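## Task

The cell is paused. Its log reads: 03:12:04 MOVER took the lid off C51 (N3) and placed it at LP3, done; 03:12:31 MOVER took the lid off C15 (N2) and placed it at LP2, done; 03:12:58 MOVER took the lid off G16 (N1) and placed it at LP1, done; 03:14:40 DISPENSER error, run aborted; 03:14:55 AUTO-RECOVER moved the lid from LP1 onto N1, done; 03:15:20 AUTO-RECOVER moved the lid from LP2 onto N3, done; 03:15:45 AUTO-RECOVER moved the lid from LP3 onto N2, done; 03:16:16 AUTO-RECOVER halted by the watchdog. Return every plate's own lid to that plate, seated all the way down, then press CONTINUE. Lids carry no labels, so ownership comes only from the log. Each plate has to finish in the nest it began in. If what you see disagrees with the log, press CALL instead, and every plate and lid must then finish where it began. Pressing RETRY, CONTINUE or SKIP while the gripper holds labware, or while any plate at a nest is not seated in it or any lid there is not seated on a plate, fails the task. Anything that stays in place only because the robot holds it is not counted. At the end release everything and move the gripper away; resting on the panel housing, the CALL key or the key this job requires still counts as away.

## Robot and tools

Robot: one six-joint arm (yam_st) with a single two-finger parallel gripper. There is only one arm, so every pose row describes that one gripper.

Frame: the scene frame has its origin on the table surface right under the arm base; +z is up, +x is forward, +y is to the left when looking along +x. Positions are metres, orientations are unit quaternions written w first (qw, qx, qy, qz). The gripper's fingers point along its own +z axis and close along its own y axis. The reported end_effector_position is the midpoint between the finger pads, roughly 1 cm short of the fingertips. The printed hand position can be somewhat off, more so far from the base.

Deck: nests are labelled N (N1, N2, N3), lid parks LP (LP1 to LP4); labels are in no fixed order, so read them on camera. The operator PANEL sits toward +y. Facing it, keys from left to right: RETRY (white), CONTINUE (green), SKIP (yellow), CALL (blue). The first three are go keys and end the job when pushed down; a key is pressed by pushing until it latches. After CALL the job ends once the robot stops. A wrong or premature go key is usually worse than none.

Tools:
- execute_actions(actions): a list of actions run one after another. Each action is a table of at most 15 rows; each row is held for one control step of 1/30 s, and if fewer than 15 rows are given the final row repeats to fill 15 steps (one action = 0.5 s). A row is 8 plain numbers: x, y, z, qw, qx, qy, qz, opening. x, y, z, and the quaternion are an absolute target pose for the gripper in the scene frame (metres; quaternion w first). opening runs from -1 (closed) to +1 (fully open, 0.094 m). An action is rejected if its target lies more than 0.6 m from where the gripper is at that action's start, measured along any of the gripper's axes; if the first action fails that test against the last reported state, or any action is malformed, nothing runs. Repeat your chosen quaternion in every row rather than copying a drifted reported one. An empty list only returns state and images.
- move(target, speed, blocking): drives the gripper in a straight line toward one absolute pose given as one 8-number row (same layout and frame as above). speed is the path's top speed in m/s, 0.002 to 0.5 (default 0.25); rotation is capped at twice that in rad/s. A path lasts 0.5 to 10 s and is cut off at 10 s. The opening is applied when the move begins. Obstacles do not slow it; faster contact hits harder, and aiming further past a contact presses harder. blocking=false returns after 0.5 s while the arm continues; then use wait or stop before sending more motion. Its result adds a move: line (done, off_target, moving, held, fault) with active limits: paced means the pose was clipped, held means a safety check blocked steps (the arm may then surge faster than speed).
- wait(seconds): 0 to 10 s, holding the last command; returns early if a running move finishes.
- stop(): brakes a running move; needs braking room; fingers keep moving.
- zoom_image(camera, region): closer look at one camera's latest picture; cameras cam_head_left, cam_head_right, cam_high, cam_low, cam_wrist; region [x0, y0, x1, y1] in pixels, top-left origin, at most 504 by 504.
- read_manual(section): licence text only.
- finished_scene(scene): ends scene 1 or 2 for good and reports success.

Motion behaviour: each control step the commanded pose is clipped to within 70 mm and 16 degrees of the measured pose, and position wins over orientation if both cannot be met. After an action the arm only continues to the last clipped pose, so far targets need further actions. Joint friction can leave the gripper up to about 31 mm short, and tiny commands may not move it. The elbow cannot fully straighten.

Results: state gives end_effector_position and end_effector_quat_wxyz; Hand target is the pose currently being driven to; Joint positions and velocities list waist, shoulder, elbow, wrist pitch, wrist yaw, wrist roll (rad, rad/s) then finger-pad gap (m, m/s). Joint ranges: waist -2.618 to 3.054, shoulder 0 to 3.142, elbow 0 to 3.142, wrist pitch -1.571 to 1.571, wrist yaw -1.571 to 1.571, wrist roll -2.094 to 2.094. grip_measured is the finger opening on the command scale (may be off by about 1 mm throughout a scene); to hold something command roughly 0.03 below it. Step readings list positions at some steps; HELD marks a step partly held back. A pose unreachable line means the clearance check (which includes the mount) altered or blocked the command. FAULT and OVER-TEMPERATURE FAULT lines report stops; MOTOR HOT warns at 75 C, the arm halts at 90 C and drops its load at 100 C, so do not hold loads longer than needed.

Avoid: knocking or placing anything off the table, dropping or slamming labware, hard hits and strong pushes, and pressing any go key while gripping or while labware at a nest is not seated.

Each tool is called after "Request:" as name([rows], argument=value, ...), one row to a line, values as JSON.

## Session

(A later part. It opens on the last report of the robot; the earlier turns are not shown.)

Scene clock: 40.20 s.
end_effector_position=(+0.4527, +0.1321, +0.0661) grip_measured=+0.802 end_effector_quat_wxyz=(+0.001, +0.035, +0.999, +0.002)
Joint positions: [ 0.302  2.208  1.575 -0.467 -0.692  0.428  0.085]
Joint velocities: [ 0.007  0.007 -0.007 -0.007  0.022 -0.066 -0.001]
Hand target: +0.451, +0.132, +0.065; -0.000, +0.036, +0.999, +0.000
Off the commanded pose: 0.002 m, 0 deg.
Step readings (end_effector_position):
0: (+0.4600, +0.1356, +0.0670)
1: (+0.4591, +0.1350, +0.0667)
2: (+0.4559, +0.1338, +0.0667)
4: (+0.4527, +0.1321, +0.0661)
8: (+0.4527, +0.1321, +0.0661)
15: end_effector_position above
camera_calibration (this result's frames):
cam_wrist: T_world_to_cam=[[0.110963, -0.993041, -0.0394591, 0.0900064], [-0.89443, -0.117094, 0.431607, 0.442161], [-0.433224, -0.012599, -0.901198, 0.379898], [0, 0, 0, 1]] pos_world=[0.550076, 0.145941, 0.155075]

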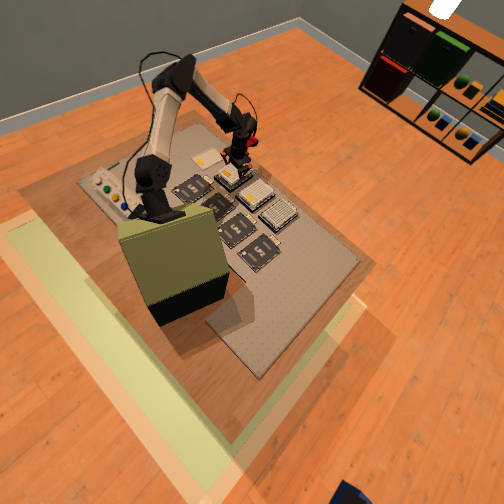

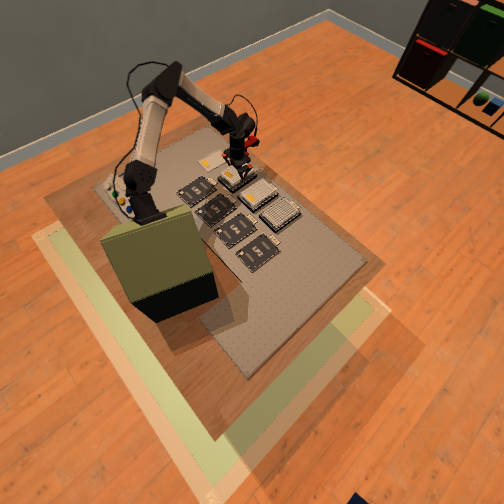

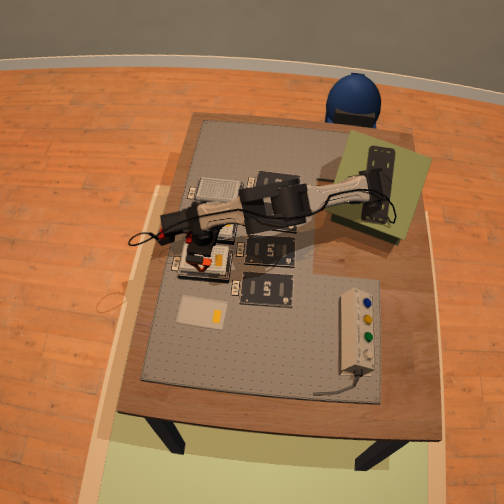

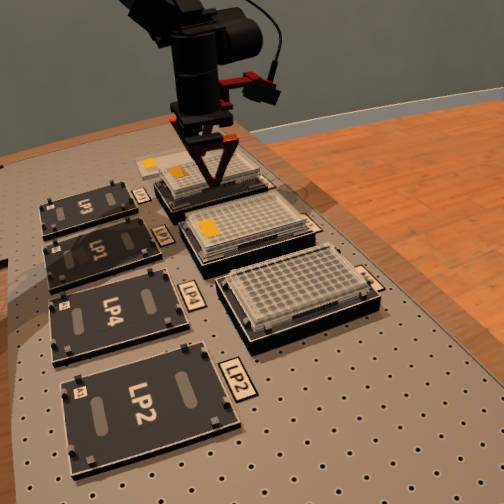

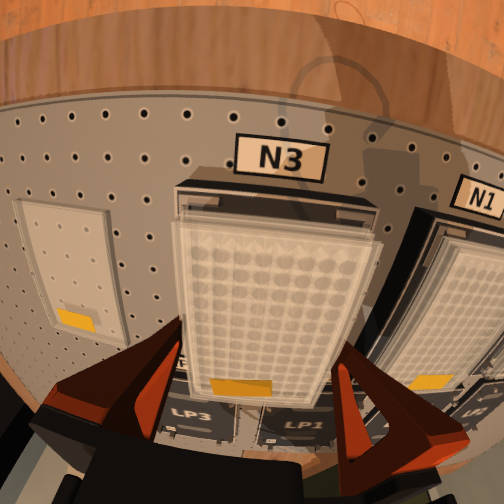

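Request:
execute_actions([
  [[0.451,0.1315,0.048,0,0.036,0.9994,0,0.75],[0.451,0.1315,0.048,0,0.036,0.9994,0,0.75],[0.451,0.1315,0.062,0,0.036,0.9994,0,0.75],[0.451,0.1315,0.062,0,0.036,0.9994,0,0.75],[0.451,0.1315,0.062,0,0.036,0.9994,0,0.75],[0.451,0.1315,0.062,0,0.036,0.9994,0,0.75],[0.451,0.1315,0.045,0,0.036,0.9994,0,0.75],[0.451,0.1315,0.045,0,0.036,0.9994,0,0.75],[0.451,0.1315,0.059,0,0.036,0.9994,0,0.75]],
])

Scene clock: 41.17 s.
end_effector_position=(+0.4523, +0.1323, +0.0597) grip_measured=+0.802 end_effector_quat_wxyz=(+0.001, +0.037, +0.999, +0.002)
Joint positions: [ 0.312  2.219  1.575 -0.448 -0.687  0.443  0.085]
Joint velocities: [-0.007 -0.007 -0.007  0.007  0.037 -0.022 -0.001]
Hand target: +0.451, +0.131, +0.059; +0.000, +0.036, +0.999, -0.000
Off the commanded pose: 0.002 m, 0 deg.
Step readings (end_effector_position):
0: (+0.4527, +0.1321, +0.0661)
1: (+0.4529, +0.1320, +0.0653)
2: (+0.4536, +0.1322, +0.0640)
4: (+0.4530, +0.1325, +0.0634)
8: (+0.4532, +0.1323, +0.0607)
15: end_effector_position above
camera_calibration (this result's frames):
cam_wrist: T_world_to_cam=[[0.107153, -0.993489, -0.03869, 0.0917695], [-0.894985, -0.113332, 0.431461, 0.444288], [-0.433037, -0.0116055, -0.901302, 0.373793], [0, 0, 0, 1]] pos_world=[0.549664, 0.145862, 0.148758]

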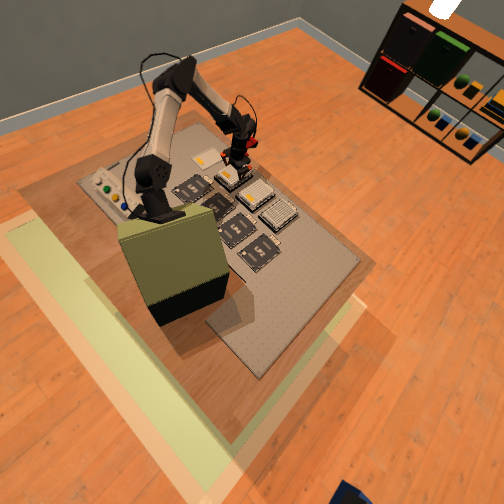

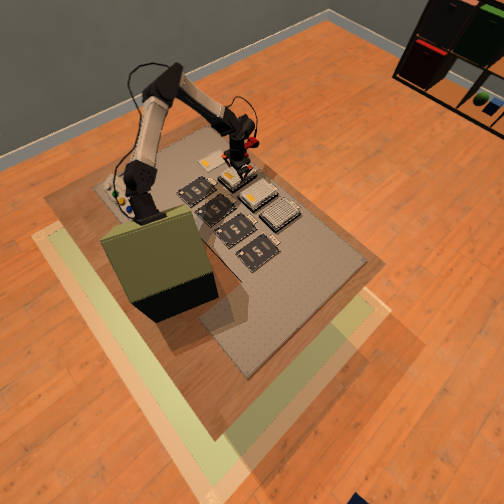

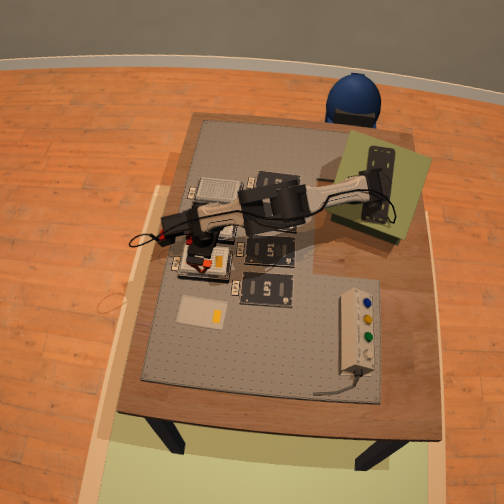

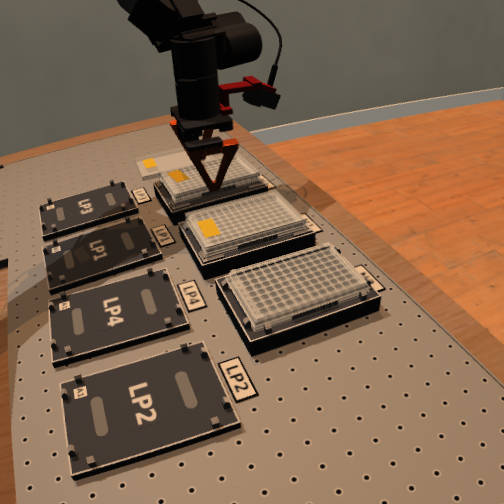

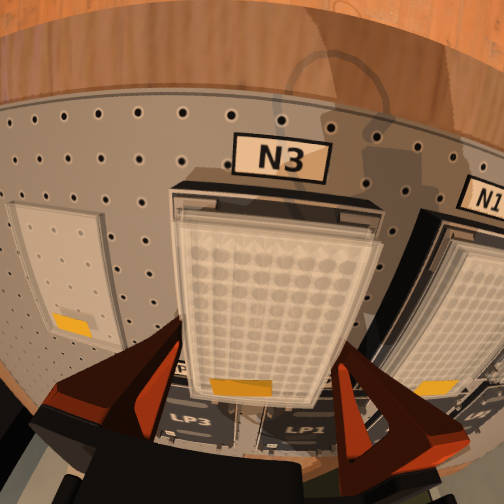

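Request:
execute_actions([
  [[0.450,0.124,0.042,0,0.036,0.9994,0,0.75],[0.450,0.124,0.042,0,0.036,0.9994,0,0.75],[0.451,0.131,0.055,0,0.036,0.9994,0,0.75]],
])

Scene clock: 41.93 s.
end_effector_position=(+0.4540, +0.1317, +0.0580) grip_measured=+0.802 end_effector_quat_wxyz=(+0.004, +0.035, +0.999, +0.004)
Joint positions: [ 0.312  2.225  1.575 -0.434 -0.688  0.445  0.085]
Joint velocities: [ 0.002 -0.007 -0.007 -0.051 -0.081 -0.051 -0.001]
Hand target: +0.451, +0.131, +0.055; +0.000, +0.036, +0.999, +0.000
Off the commanded pose: 0.004 m, 1 deg.
Step readings (end_effector_position):
0: (+0.4523, +0.1323, +0.0597)
1: (+0.4528, +0.1320, +0.0591)
2: (+0.4539, +0.1316, +0.0582)
4: (+0.4540, +0.1317, +0.0580)
8: (+0.4540, +0.1317, +0.0580)
15: end_effector_position above
camera_calibration (this result's frames):
cam_wrist: T_world_to_cam=[[0.110636, -0.992977, -0.0419053, 0.0894551], [-0.897083, -0.117923, 0.425837, 0.448365], [-0.427788, -0.00952047, -0.903829, 0.370423], [0, 0, 0, 1]] pos_world=[0.550786, 0.145226, 0.147618]

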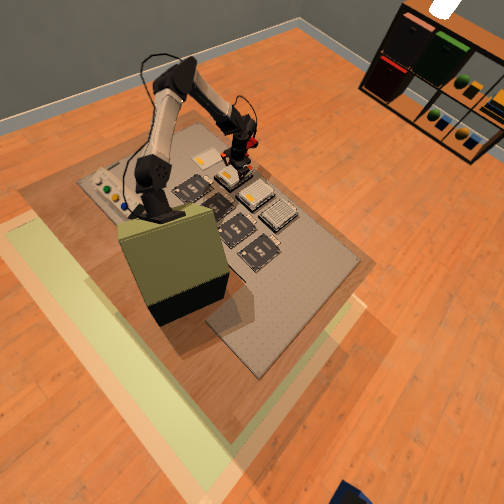

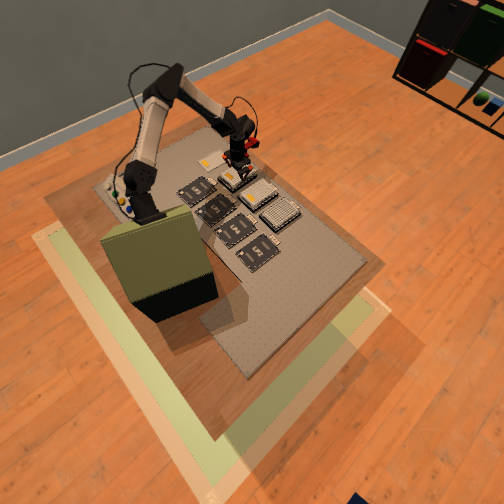

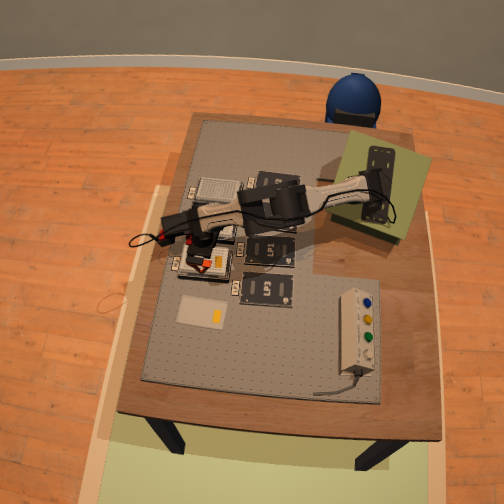

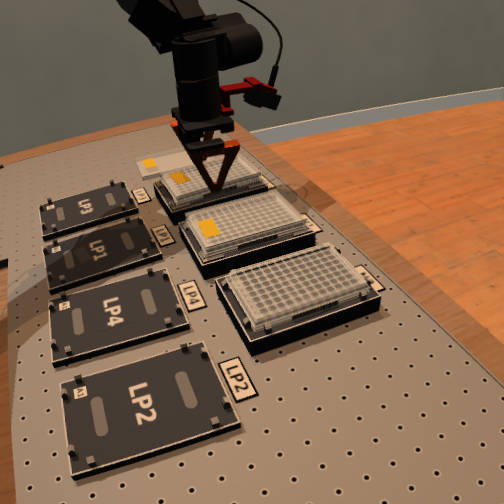

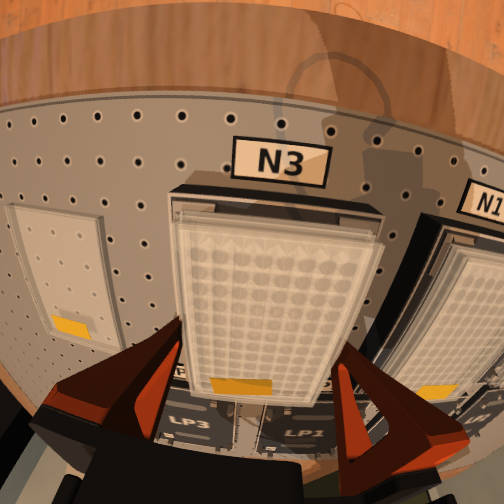

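Request:
execute_actions([
  [[0.438,0.129,0.062,0,0.036,0.9994,0,0.75],[0.4514,0.1315,0.058,0,0.036,0.9994,0,0.75]],
])

Scene clock: 42.73 s.
end_effector_position=(+0.4510, +0.1310, +0.0585) grip_measured=+0.802 end_effector_quat_wxyz=(+0.002, +0.037, +0.999, +0.003)
Joint positions: [ 0.312  2.218  1.563 -0.434 -0.688  0.445  0.085]
Joint velocities: [-0.002 -0.007  0.017 -0.007  0.022  0.022  0.001]
Hand target: +0.451, +0.132, +0.058; +0.000, +0.036, +0.999, +0.000
Off the commanded pose: 0.001 m, 0 deg.
Step readings (end_effector_position):
0: (+0.4540, +0.1317, +0.0580)
1: (+0.4531, +0.1315, +0.0582)
2: (+0.4512, +0.1310, +0.0585)
4: (+0.4510, +0.1310, +0.0585)
8: (+0.4510, +0.1310, +0.0585)
15: end_effector_position above
camera_calibration (this result's frames):
cam_wrist: T_world_to_cam=[[0.106867, -0.993422, -0.0411453, 0.0908621], [-0.895673, -0.114154, 0.429813, 0.444027], [-0.431683, -0.00908009, -0.90198, 0.371156], [0, 0, 0, 1]] pos_world=[0.548215, 0.144322, 0.147665]

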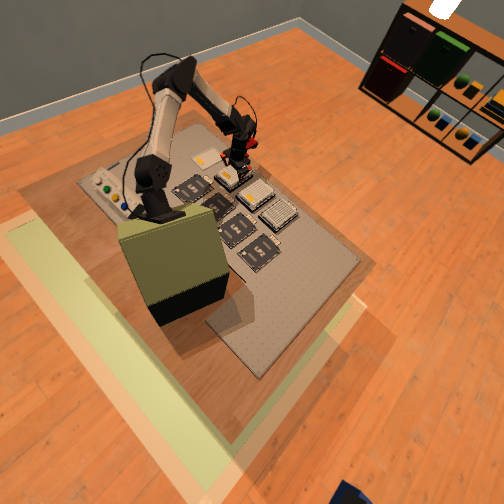

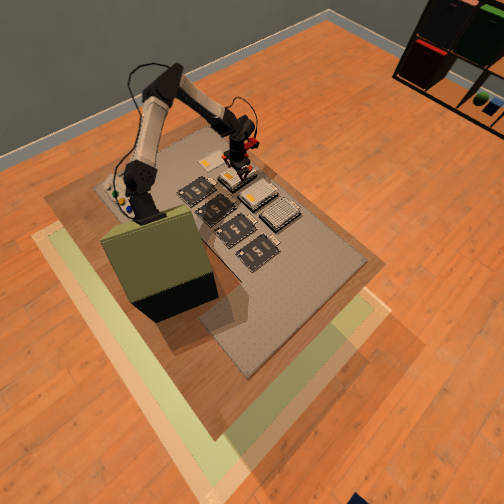

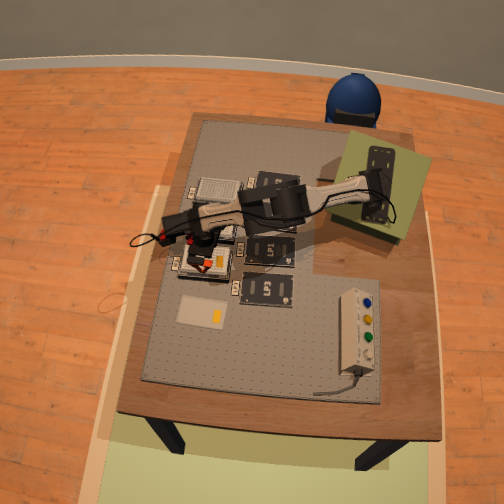

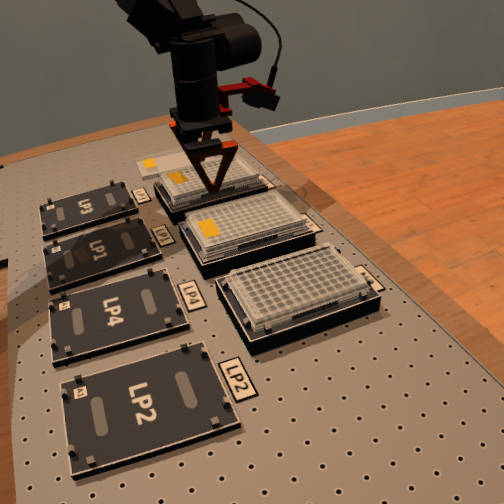

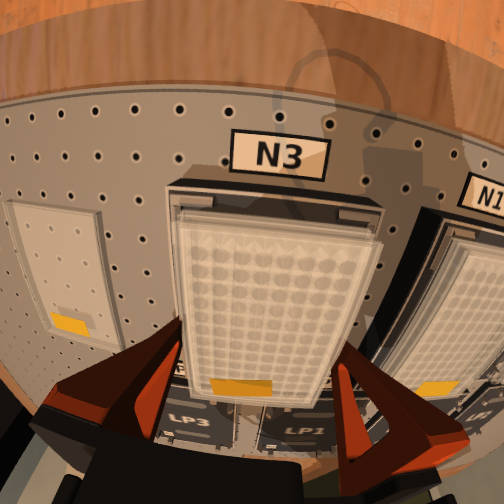

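Request:
execute_actions([
  [[0.450,0.1315,0.040,0,0.036,0.9994,0,0.75],[0.450,0.1315,0.040,0,0.036,0.9994,0,0.75],[0.450,0.1315,0.040,0,0.036,0.9994,0,0.75],[0.450,0.1315,0.046,0,0.036,0.9994,0,0.75]],
])

Scene clock: 43.63 s.
end_effector_position=(+0.4514, +0.1316, +0.0545) grip_measured=+0.802 end_effector_quat_wxyz=(+0.004, +0.037, +0.999, +0.002)
Joint positions: [ 0.318  2.225  1.563 -0.418 -0.683  0.455  0.085]
Joint velocities: [ 0.002  0.012  0.002  0.007 -0.022  0.022  0.   ]
Hand target: +0.450, +0.131, +0.046; -0.000, +0.036, +0.999, -0.000
Off the commanded pose: 0.009 m, 1 deg.
Step readings (end_effector_position):
0: (+0.4510, +0.1310, +0.0585)
1: (+0.4508, +0.1311, +0.0576)
2: (+0.4512, +0.1315, +0.0567)
4: (+0.4510, +0.1316, +0.0545)
8: (+0.4514, +0.1316, +0.0545)
15: end_effector_position above
camera_calibration (this result's frames):
cam_wrist: T_world_to_cam=[[0.107323, -0.993439, -0.0395057, 0.0908797], [-0.897208, -0.113894, 0.426669, 0.447011], [-0.428369, -0.0103463, -0.903545, 0.366585], [0, 0, 0, 1]] pos_world=[0.548342, 0.144988, 0.14409]

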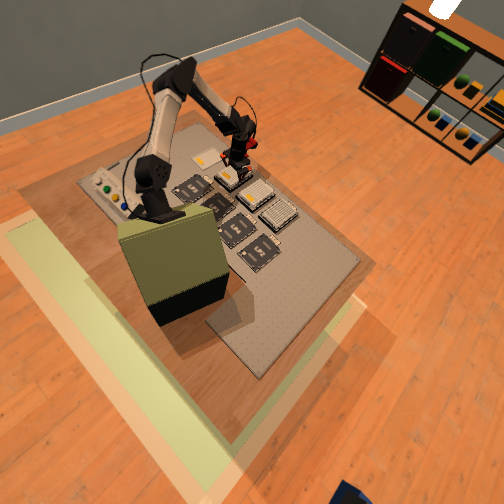

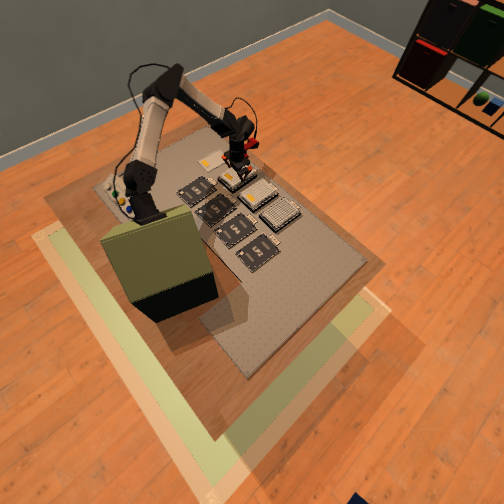

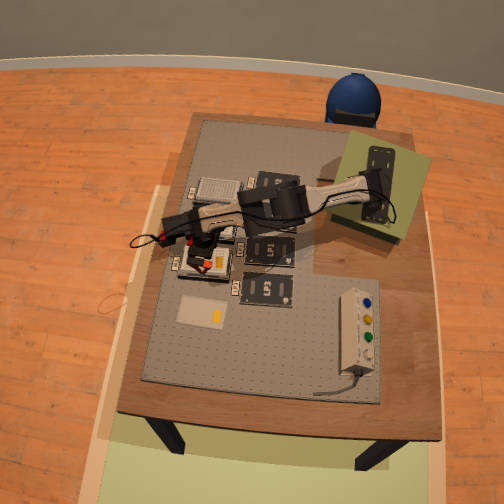

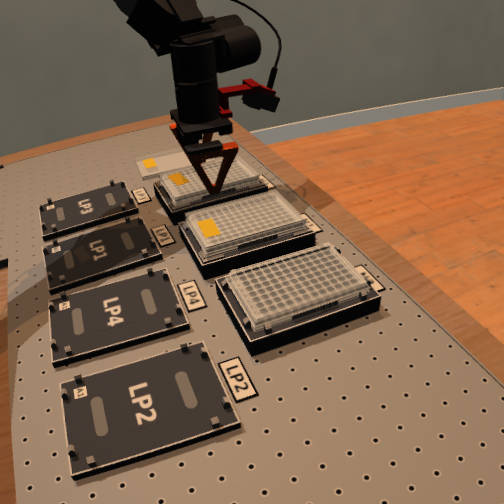

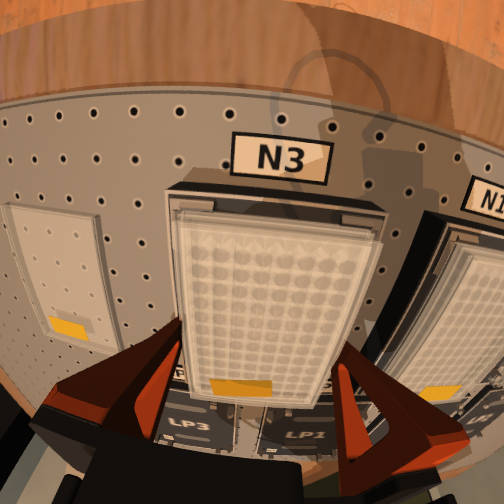

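Request:
execute_actions([
  [[0.4514,0.1316,0.054,0,0.036,0.9994,0,0.8],[0.4514,0.1316,0.054,0,0.036,0.9994,0,0.82],[0.4514,0.1316,0.054,0,0.036,0.9994,0,0.85],[0.4514,0.1316,0.054,0,0.036,0.9994,0,0.9],[0.4514,0.1316,0.054,0,0.036,0.9994,0,1],[0.4514,0.1316,0.054,0,0.036,0.9994,0,1],[0.4514,0.1316,0.054,0,0.036,0.9994,0,1],[0.4514,0.1316,0.054,0,0.036,0.9994,0,1],[0.4514,0.1316,0.078,0,0.036,0.9994,0,1],[0.4514,0.1316,0.078,0,0.036,0.9994,0,1],[0.4514,0.1316,0.078,0,0.036,0.9994,0,1],[0.4514,0.1316,0.058,0,0.036,0.9994,0,1]],
])

Request:
zoom_image(camera="cam_low", region=[140,120,290,240])

Scene clock: 44.90 s.
end_effector_position=(+0.4495, +0.1301, +0.0605) grip_measured=+1.000 end_effector_quat_wxyz=(-0.000, +0.037, +0.999, -0.000)
Joint positions: [ 0.309  2.214  1.563 -0.449 -0.685  0.437  0.094]
Joint velocities: [-0.002 -0.002 -0.002 -0.022  0.037 -0.007  0.   ]
Hand target: +0.451, +0.132, +0.058; +0.000, +0.036, +0.999, -0.000
Off the commanded pose: 0.003 m, 0 deg.
Step readings (end_effector_position):
0: (+0.4514, +0.1316, +0.0545)
1: (+0.4514, +0.1316, +0.0545)
2: (+0.4514, +0.1316, +0.0545)
4: (+0.4514, +0.1315, +0.0545)
8: (+0.4506, +0.1312, +0.0545)
15: end_effector_position above
camera_calibration (this result's frames):
cam_wrist: T_world_to_cam=[[0.10647, -0.993689, -0.0353166, 0.0900395], [-0.8934, -0.111195, 0.435285, 0.439993], [-0.436465, -0.0147929, -0.8996, 0.375107], [0, 0, 0, 1]] pos_world=[0.547224, 0.143945, 0.149104]

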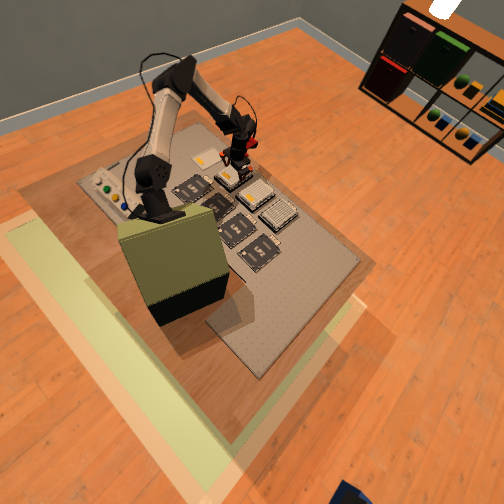

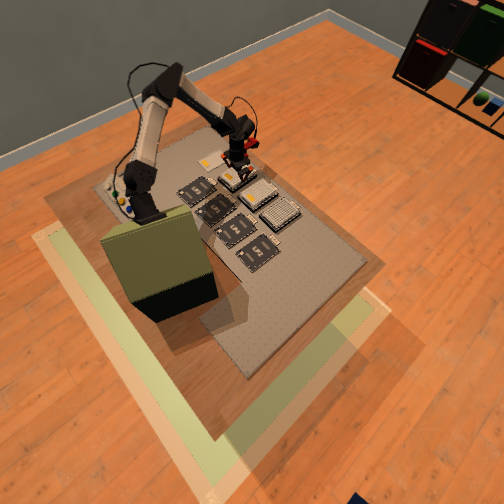

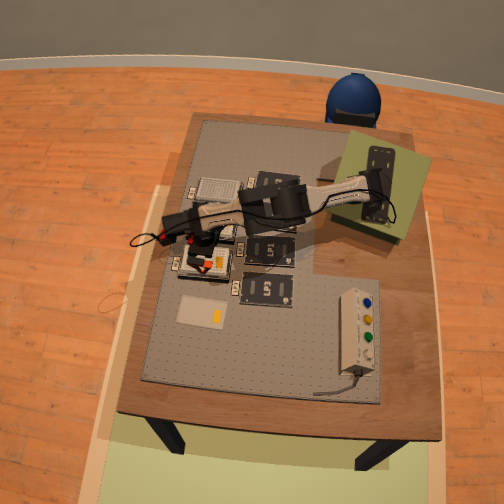

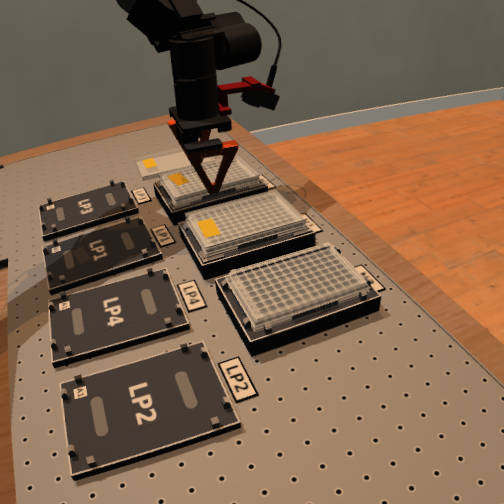

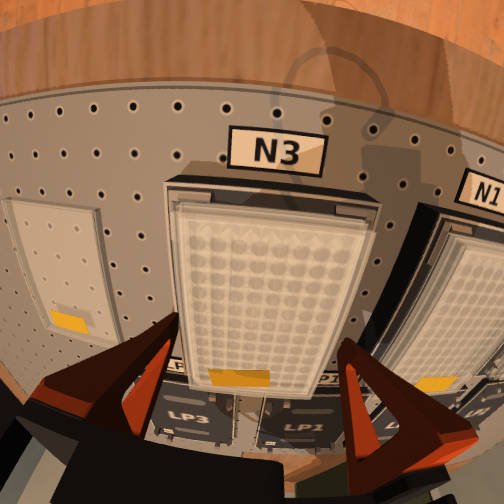

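Region (140, 120, 290, 240) of cam_low's 504x504 image, scaled by 3.360, with more detail than that image has; it fills the top 403 rows of this view, and the rest is white.

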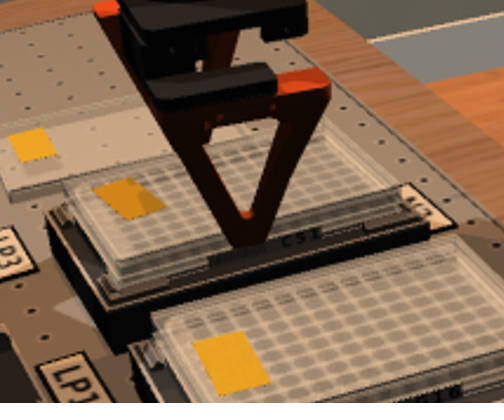

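Request:
execute_actions([
  [[0.451,0.132,0.042,0,0.036,0.9994,0,1],[0.451,0.132,0.042,0,0.036,0.9994,0,1],[0.451,0.132,0.058,0,0.036,0.9994,0,1]],
])

Scene clock: 45.67 s.
end_effector_position=(+0.4494, +0.1301, +0.0578) grip_measured=+1.000 end_effector_quat_wxyz=(-0.000, +0.039, +0.999, -0.000)
Joint positions: [ 0.313  2.219  1.563 -0.441 -0.684  0.446  0.094]
Joint velocities: [-0.002  0.002 -0.002 -0.007  0.022  0.007  0.   ]
Hand target: +0.451, +0.132, +0.058; +0.000, +0.036, +0.999, +0.000
Off the commanded pose: 0.003 m, 0 deg.
Step readings (end_effector_position):
0: (+0.4495, +0.1301, +0.0605)
1: (+0.4497, +0.1299, +0.0597)
2: (+0.4502, +0.1300, +0.0582)
4: (+0.4494, +0.1301, +0.0578)
8: (+0.4494, +0.1301, +0.0578)
15: end_effector_position above
camera_calibration (this result's frames):
cam_wrist: T_world_to_cam=[[0.102288, -0.994119, -0.0355708, 0.0918557], [-0.893917, -0.107547, 0.43514, 0.440795], [-0.436406, -0.0127121, -0.89966, 0.372305], [0, 0, 0, 1]] pos_world=[0.547114, 0.143455, 0.146408]

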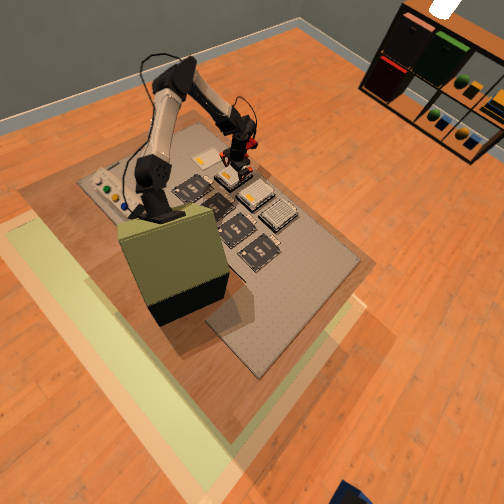

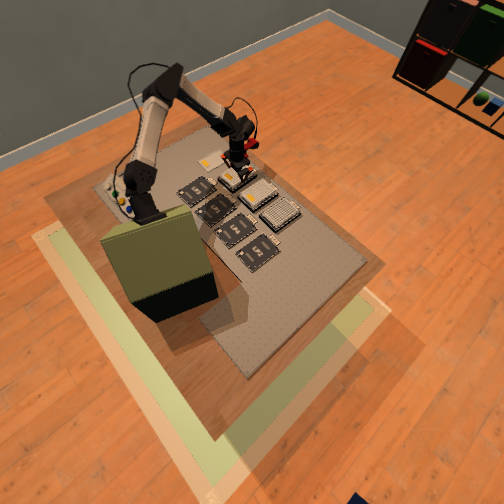

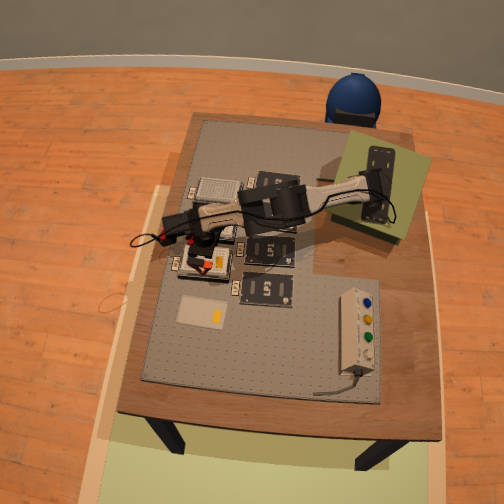

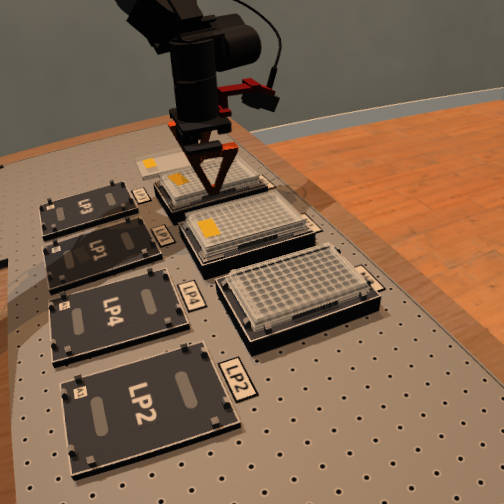

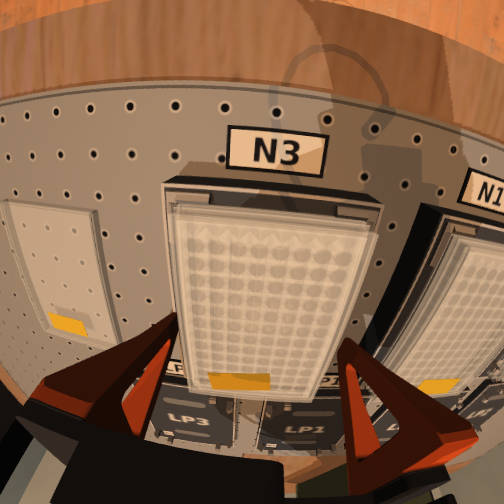

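Request:
execute_actions([
  [[0.4494,0.1315,0.058,0,0.036,0.9994,0,0.95],[0.4494,0.1315,0.058,0,0.036,0.9994,0,0.9],[0.4494,0.1315,0.058,0,0.036,0.9994,0,0.86],[0.4494,0.1315,0.058,0,0.036,0.9994,0,0.83],[0.4494,0.1315,0.058,0,0.036,0.9994,0,0.8],[0.4494,0.1315,0.058,0,0.036,0.9994,0,0.78],[0.4494,0.1315,0.058,0,0.036,0.9994,0,0.75]],
])

Scene clock: 46.53 s.
end_effector_position=(+0.4493, +0.1308, +0.0578) grip_measured=+0.797 end_effector_quat_wxyz=(-0.001, +0.038, +0.999, +0.002)
Joint positions: [ 0.313  2.219  1.563 -0.44  -0.688  0.445  0.084]
Joint velocities: [ 0.002 -0.007  0.002  0.007 -0.081  0.022  0.   ]
Hand target: +0.449, +0.132, +0.058; +0.000, +0.036, +0.999, +0.000
Off the commanded pose: 0.001 m, 0 deg.
Step readings (end_effector_position):
0: (+0.4494, +0.1301, +0.0578)
1: (+0.4494, +0.1301, +0.0578)
2: (+0.4494, +0.1301, +0.0578)
4: (+0.4492, +0.1305, +0.0578)
8: (+0.4493, +0.1308, +0.0578)
15: end_effector_position above
camera_calibration (this result's frames):
cam_wrist: T_world_to_cam=[[0.103487, -0.993835, -0.0397735, 0.0922597], [-0.893365, -0.110456, 0.435545, 0.440881], [-0.437253, -0.00954107, -0.899288, 0.372211], [0, 0, 0, 1]] pos_world=[0.54707, 0.14394, 0.146371]

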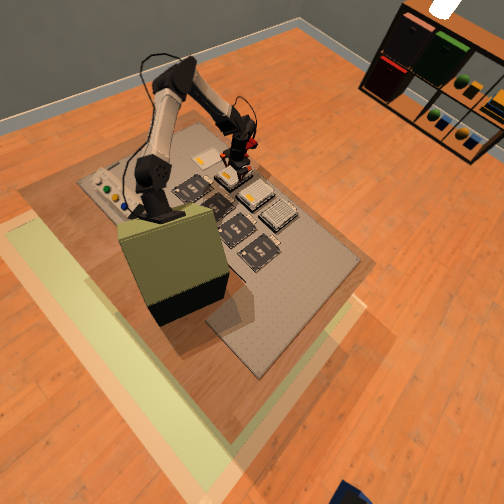

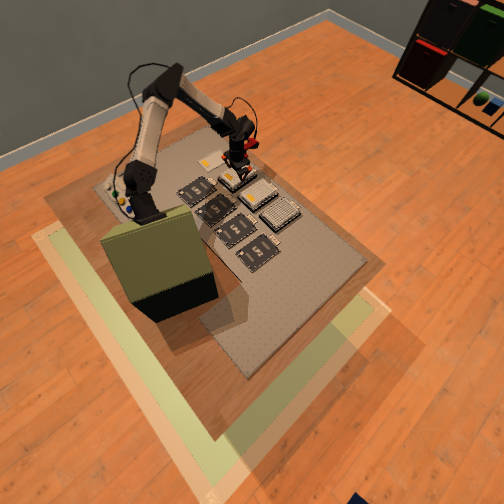

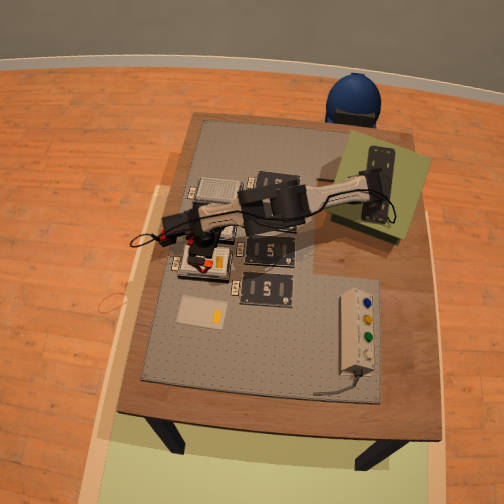

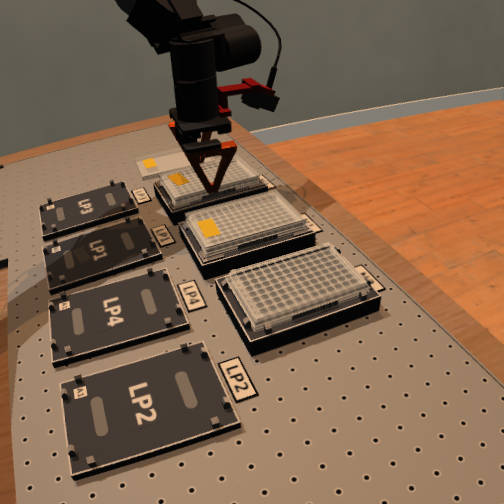

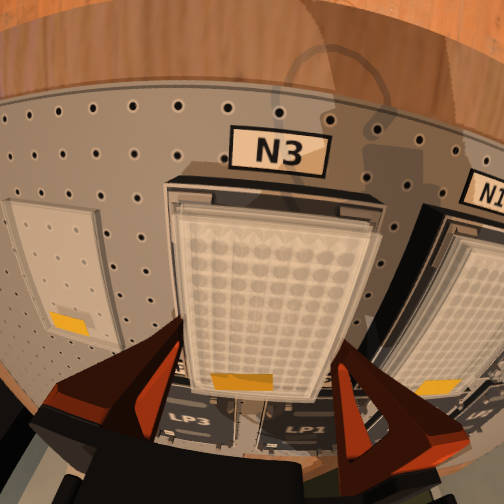

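Request:
execute_actions([
  [[0.4494,0.131,0.058,0,0.036,0.9994,0,0.75],[0.4494,0.131,0.058,0,0.036,0.9994,0,0.75],[0.4494,0.131,0.058,0,0.036,0.9994,0,0.75],[0.4494,0.131,0.058,0,0.036,0.9994,0,0.75],[0.4494,0.131,0.075,0,0.036,0.9994,0,0.75]],
])

Request:
zoom_image(camera="cam_low", region=[140,120,290,240])

Scene clock: 47.37 s.
end_effector_position=(+0.4510, +0.1324, +0.0682) grip_measured=+0.797 end_effector_quat_wxyz=(+0.002, +0.032, +0.999, +0.000)
Joint positions: [ 0.301  2.196  1.563 -0.466 -0.688  0.422  0.084]
Joint velocities: [-0.012  0.007 -0.012 -0.037  0.007  0.051 -0.001]
Hand target: +0.449, +0.131, +0.075; -0.000, +0.036, +0.999, -0.000
Off the commanded pose: 0.007 m, 1 deg.
Step readings (end_effector_position):
0: (+0.4493, +0.1308, +0.0578)
1: (+0.4493, +0.1308, +0.0578)
2: (+0.4493, +0.1308, +0.0578)
4: (+0.4493, +0.1308, +0.0578)
8: (+0.4493, +0.1319, +0.0629)
15: end_effector_position above
camera_calibration (this result's frames):
cam_wrist: T_world_to_cam=[[0.116046, -0.992591, -0.0359959, 0.0879962], [-0.894466, -0.120193, 0.430679, 0.440269], [-0.431814, -0.0177816, -0.901787, 0.381136], [0, 0, 0, 1]] pos_world=[0.548174, 0.147039, 0.157256]

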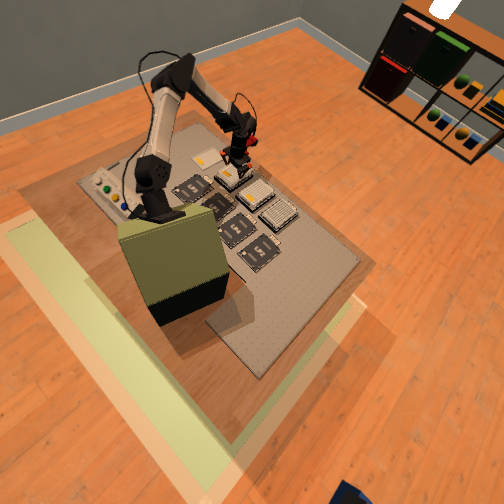

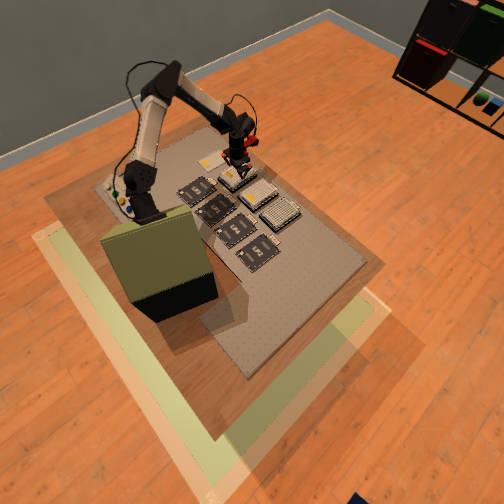

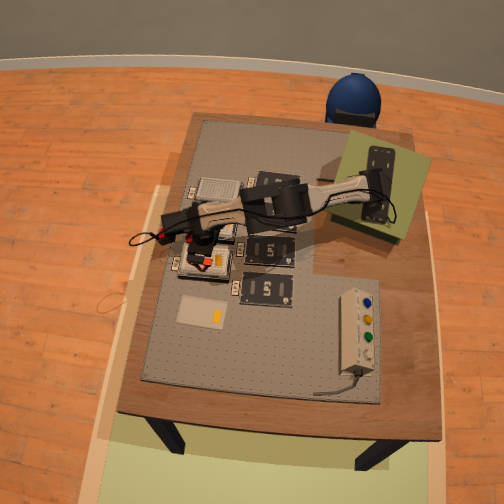

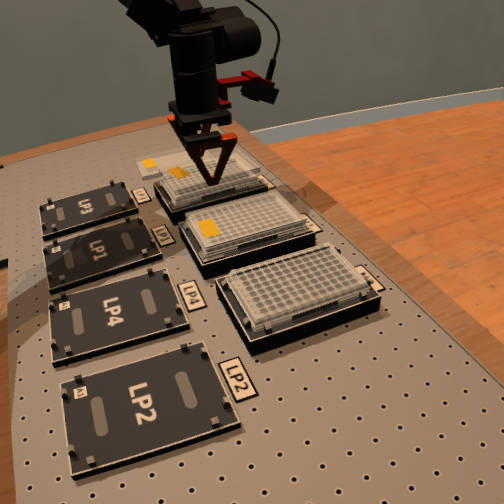

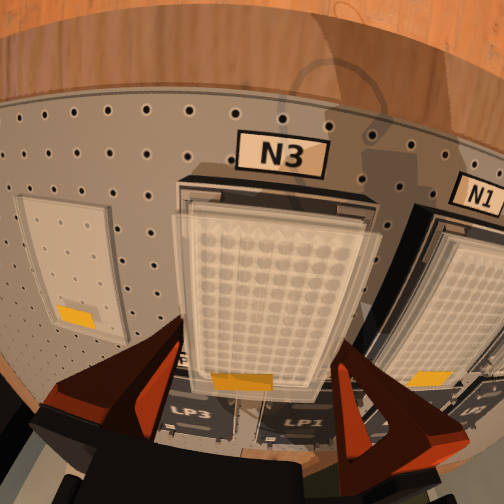

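Region (140, 120, 290, 240) of cam_low's 504x504 image, scaled by 3.360, with more detail than that image has; it fills the top 403 rows of this view, and the rest is white.

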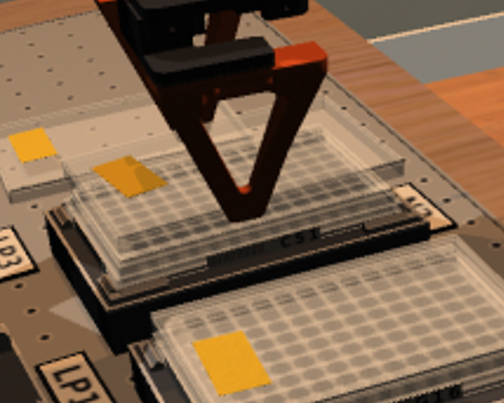

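Request:
execute_actions([
  [[0.45,0.131,0.11,0,0.036,0.9994,0,0.75]],
  [[0.45,0.0,0.112,0,0.036,0.9994,0,0.75]],
  [[0.45,-0.137,0.112,0,0.036,0.9994,0,0.75]],
  [[0.45,-0.137,0.095,0,0.036,0.9994,0,0.75]],
])

Scene clock: 49.70 s.
end_effector_position=(+0.4469, -0.1343, +0.0998) grip_measured=+0.797 end_effector_quat_wxyz=(-0.001, +0.038, +0.999, -0.003)
Joint positions: [-0.169  2.709  1.847 -0.679 -0.804 -0.198  0.084]
Joint velocities: [-0.002  0.002 -0.002  0.022 -0.007 -0.081 -0.001]
Hand target: +0.450, -0.137, +0.095; +0.000, +0.036, +0.999, -0.000
Off the commanded pose: 0.006 m, 0 deg.
Step readings (end_effector_position; steps 1 to 15: 1st action; 16 to 30: 2nd action; 31 to 45: 3rd action; 46 to 60: 4th action):
0: (+0.4502, +0.1321, +0.0681)
1: (+0.4498, +0.1323, +0.0708)
2: (+0.4482, +0.1320, +0.0753)
4: (+0.4511, +0.1318, +0.0885)
8: (+0.4583, +0.1315, +0.1076)
15: (+0.4543, +0.1307, +0.1086)
16: (+0.4546, +0.1275, +0.1092)
17: (+0.4561, +0.1216, +0.1108)
19: (+0.4597, +0.0954, +0.1160)
23: (+0.4603, +0.0247, +0.1227)
30: (+0.4447, -0.0128, +0.1124)
31: (+0.4454, -0.0150, +0.1122)
32: (+0.4483, -0.0214, +0.1117)
34: (+0.4504, -0.0498, +0.1120)
38: (+0.4463, -0.1245, +0.1127)
45: (+0.4394, -0.1500, +0.1106)
46: (+0.4422, -0.1477, +0.1100)
47: (+0.4445, -0.1456, +0.1089)
49: (+0.4467, -0.1404, +0.1052)
53: (+0.4470, -0.1344, +0.1000)
60: end_effector_position above
camera_calibration (this result's frames):
cam_wrist: T_world_to_cam=[[0.104303, -0.994068, -0.0308158, -0.170563], [-0.893041, -0.10725, 0.437008, 0.391371], [-0.43772, -0.0180616, -0.89893, 0.405521], [0, 0, 0, 1]] pos_world=[0.544805, -0.120252, 0.188246]

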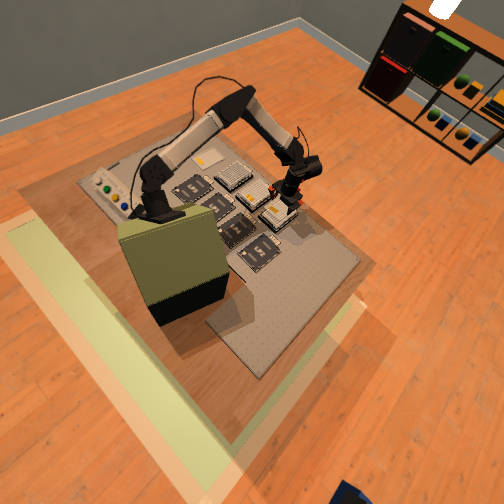

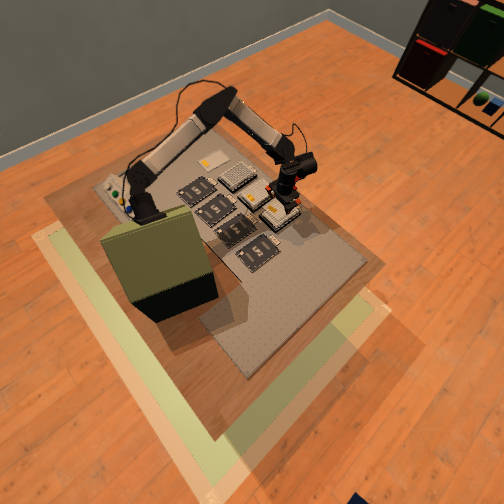

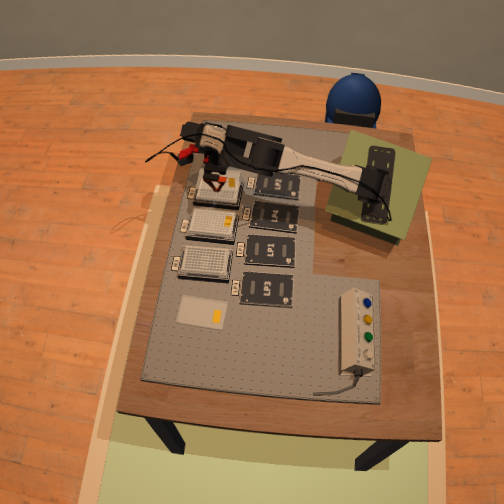

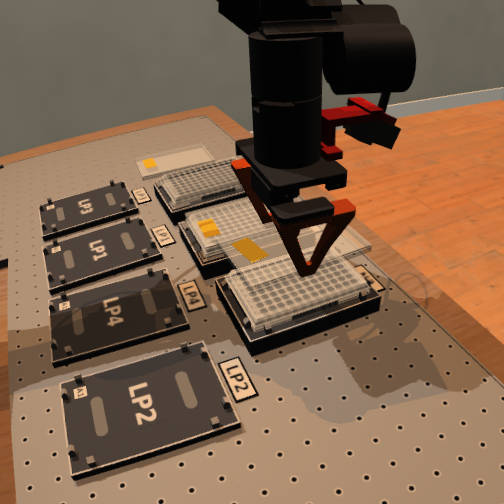

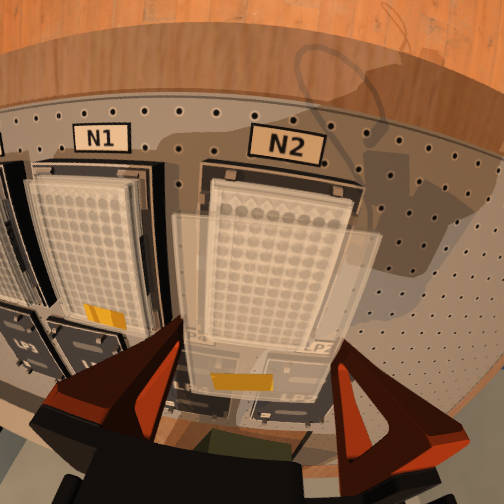

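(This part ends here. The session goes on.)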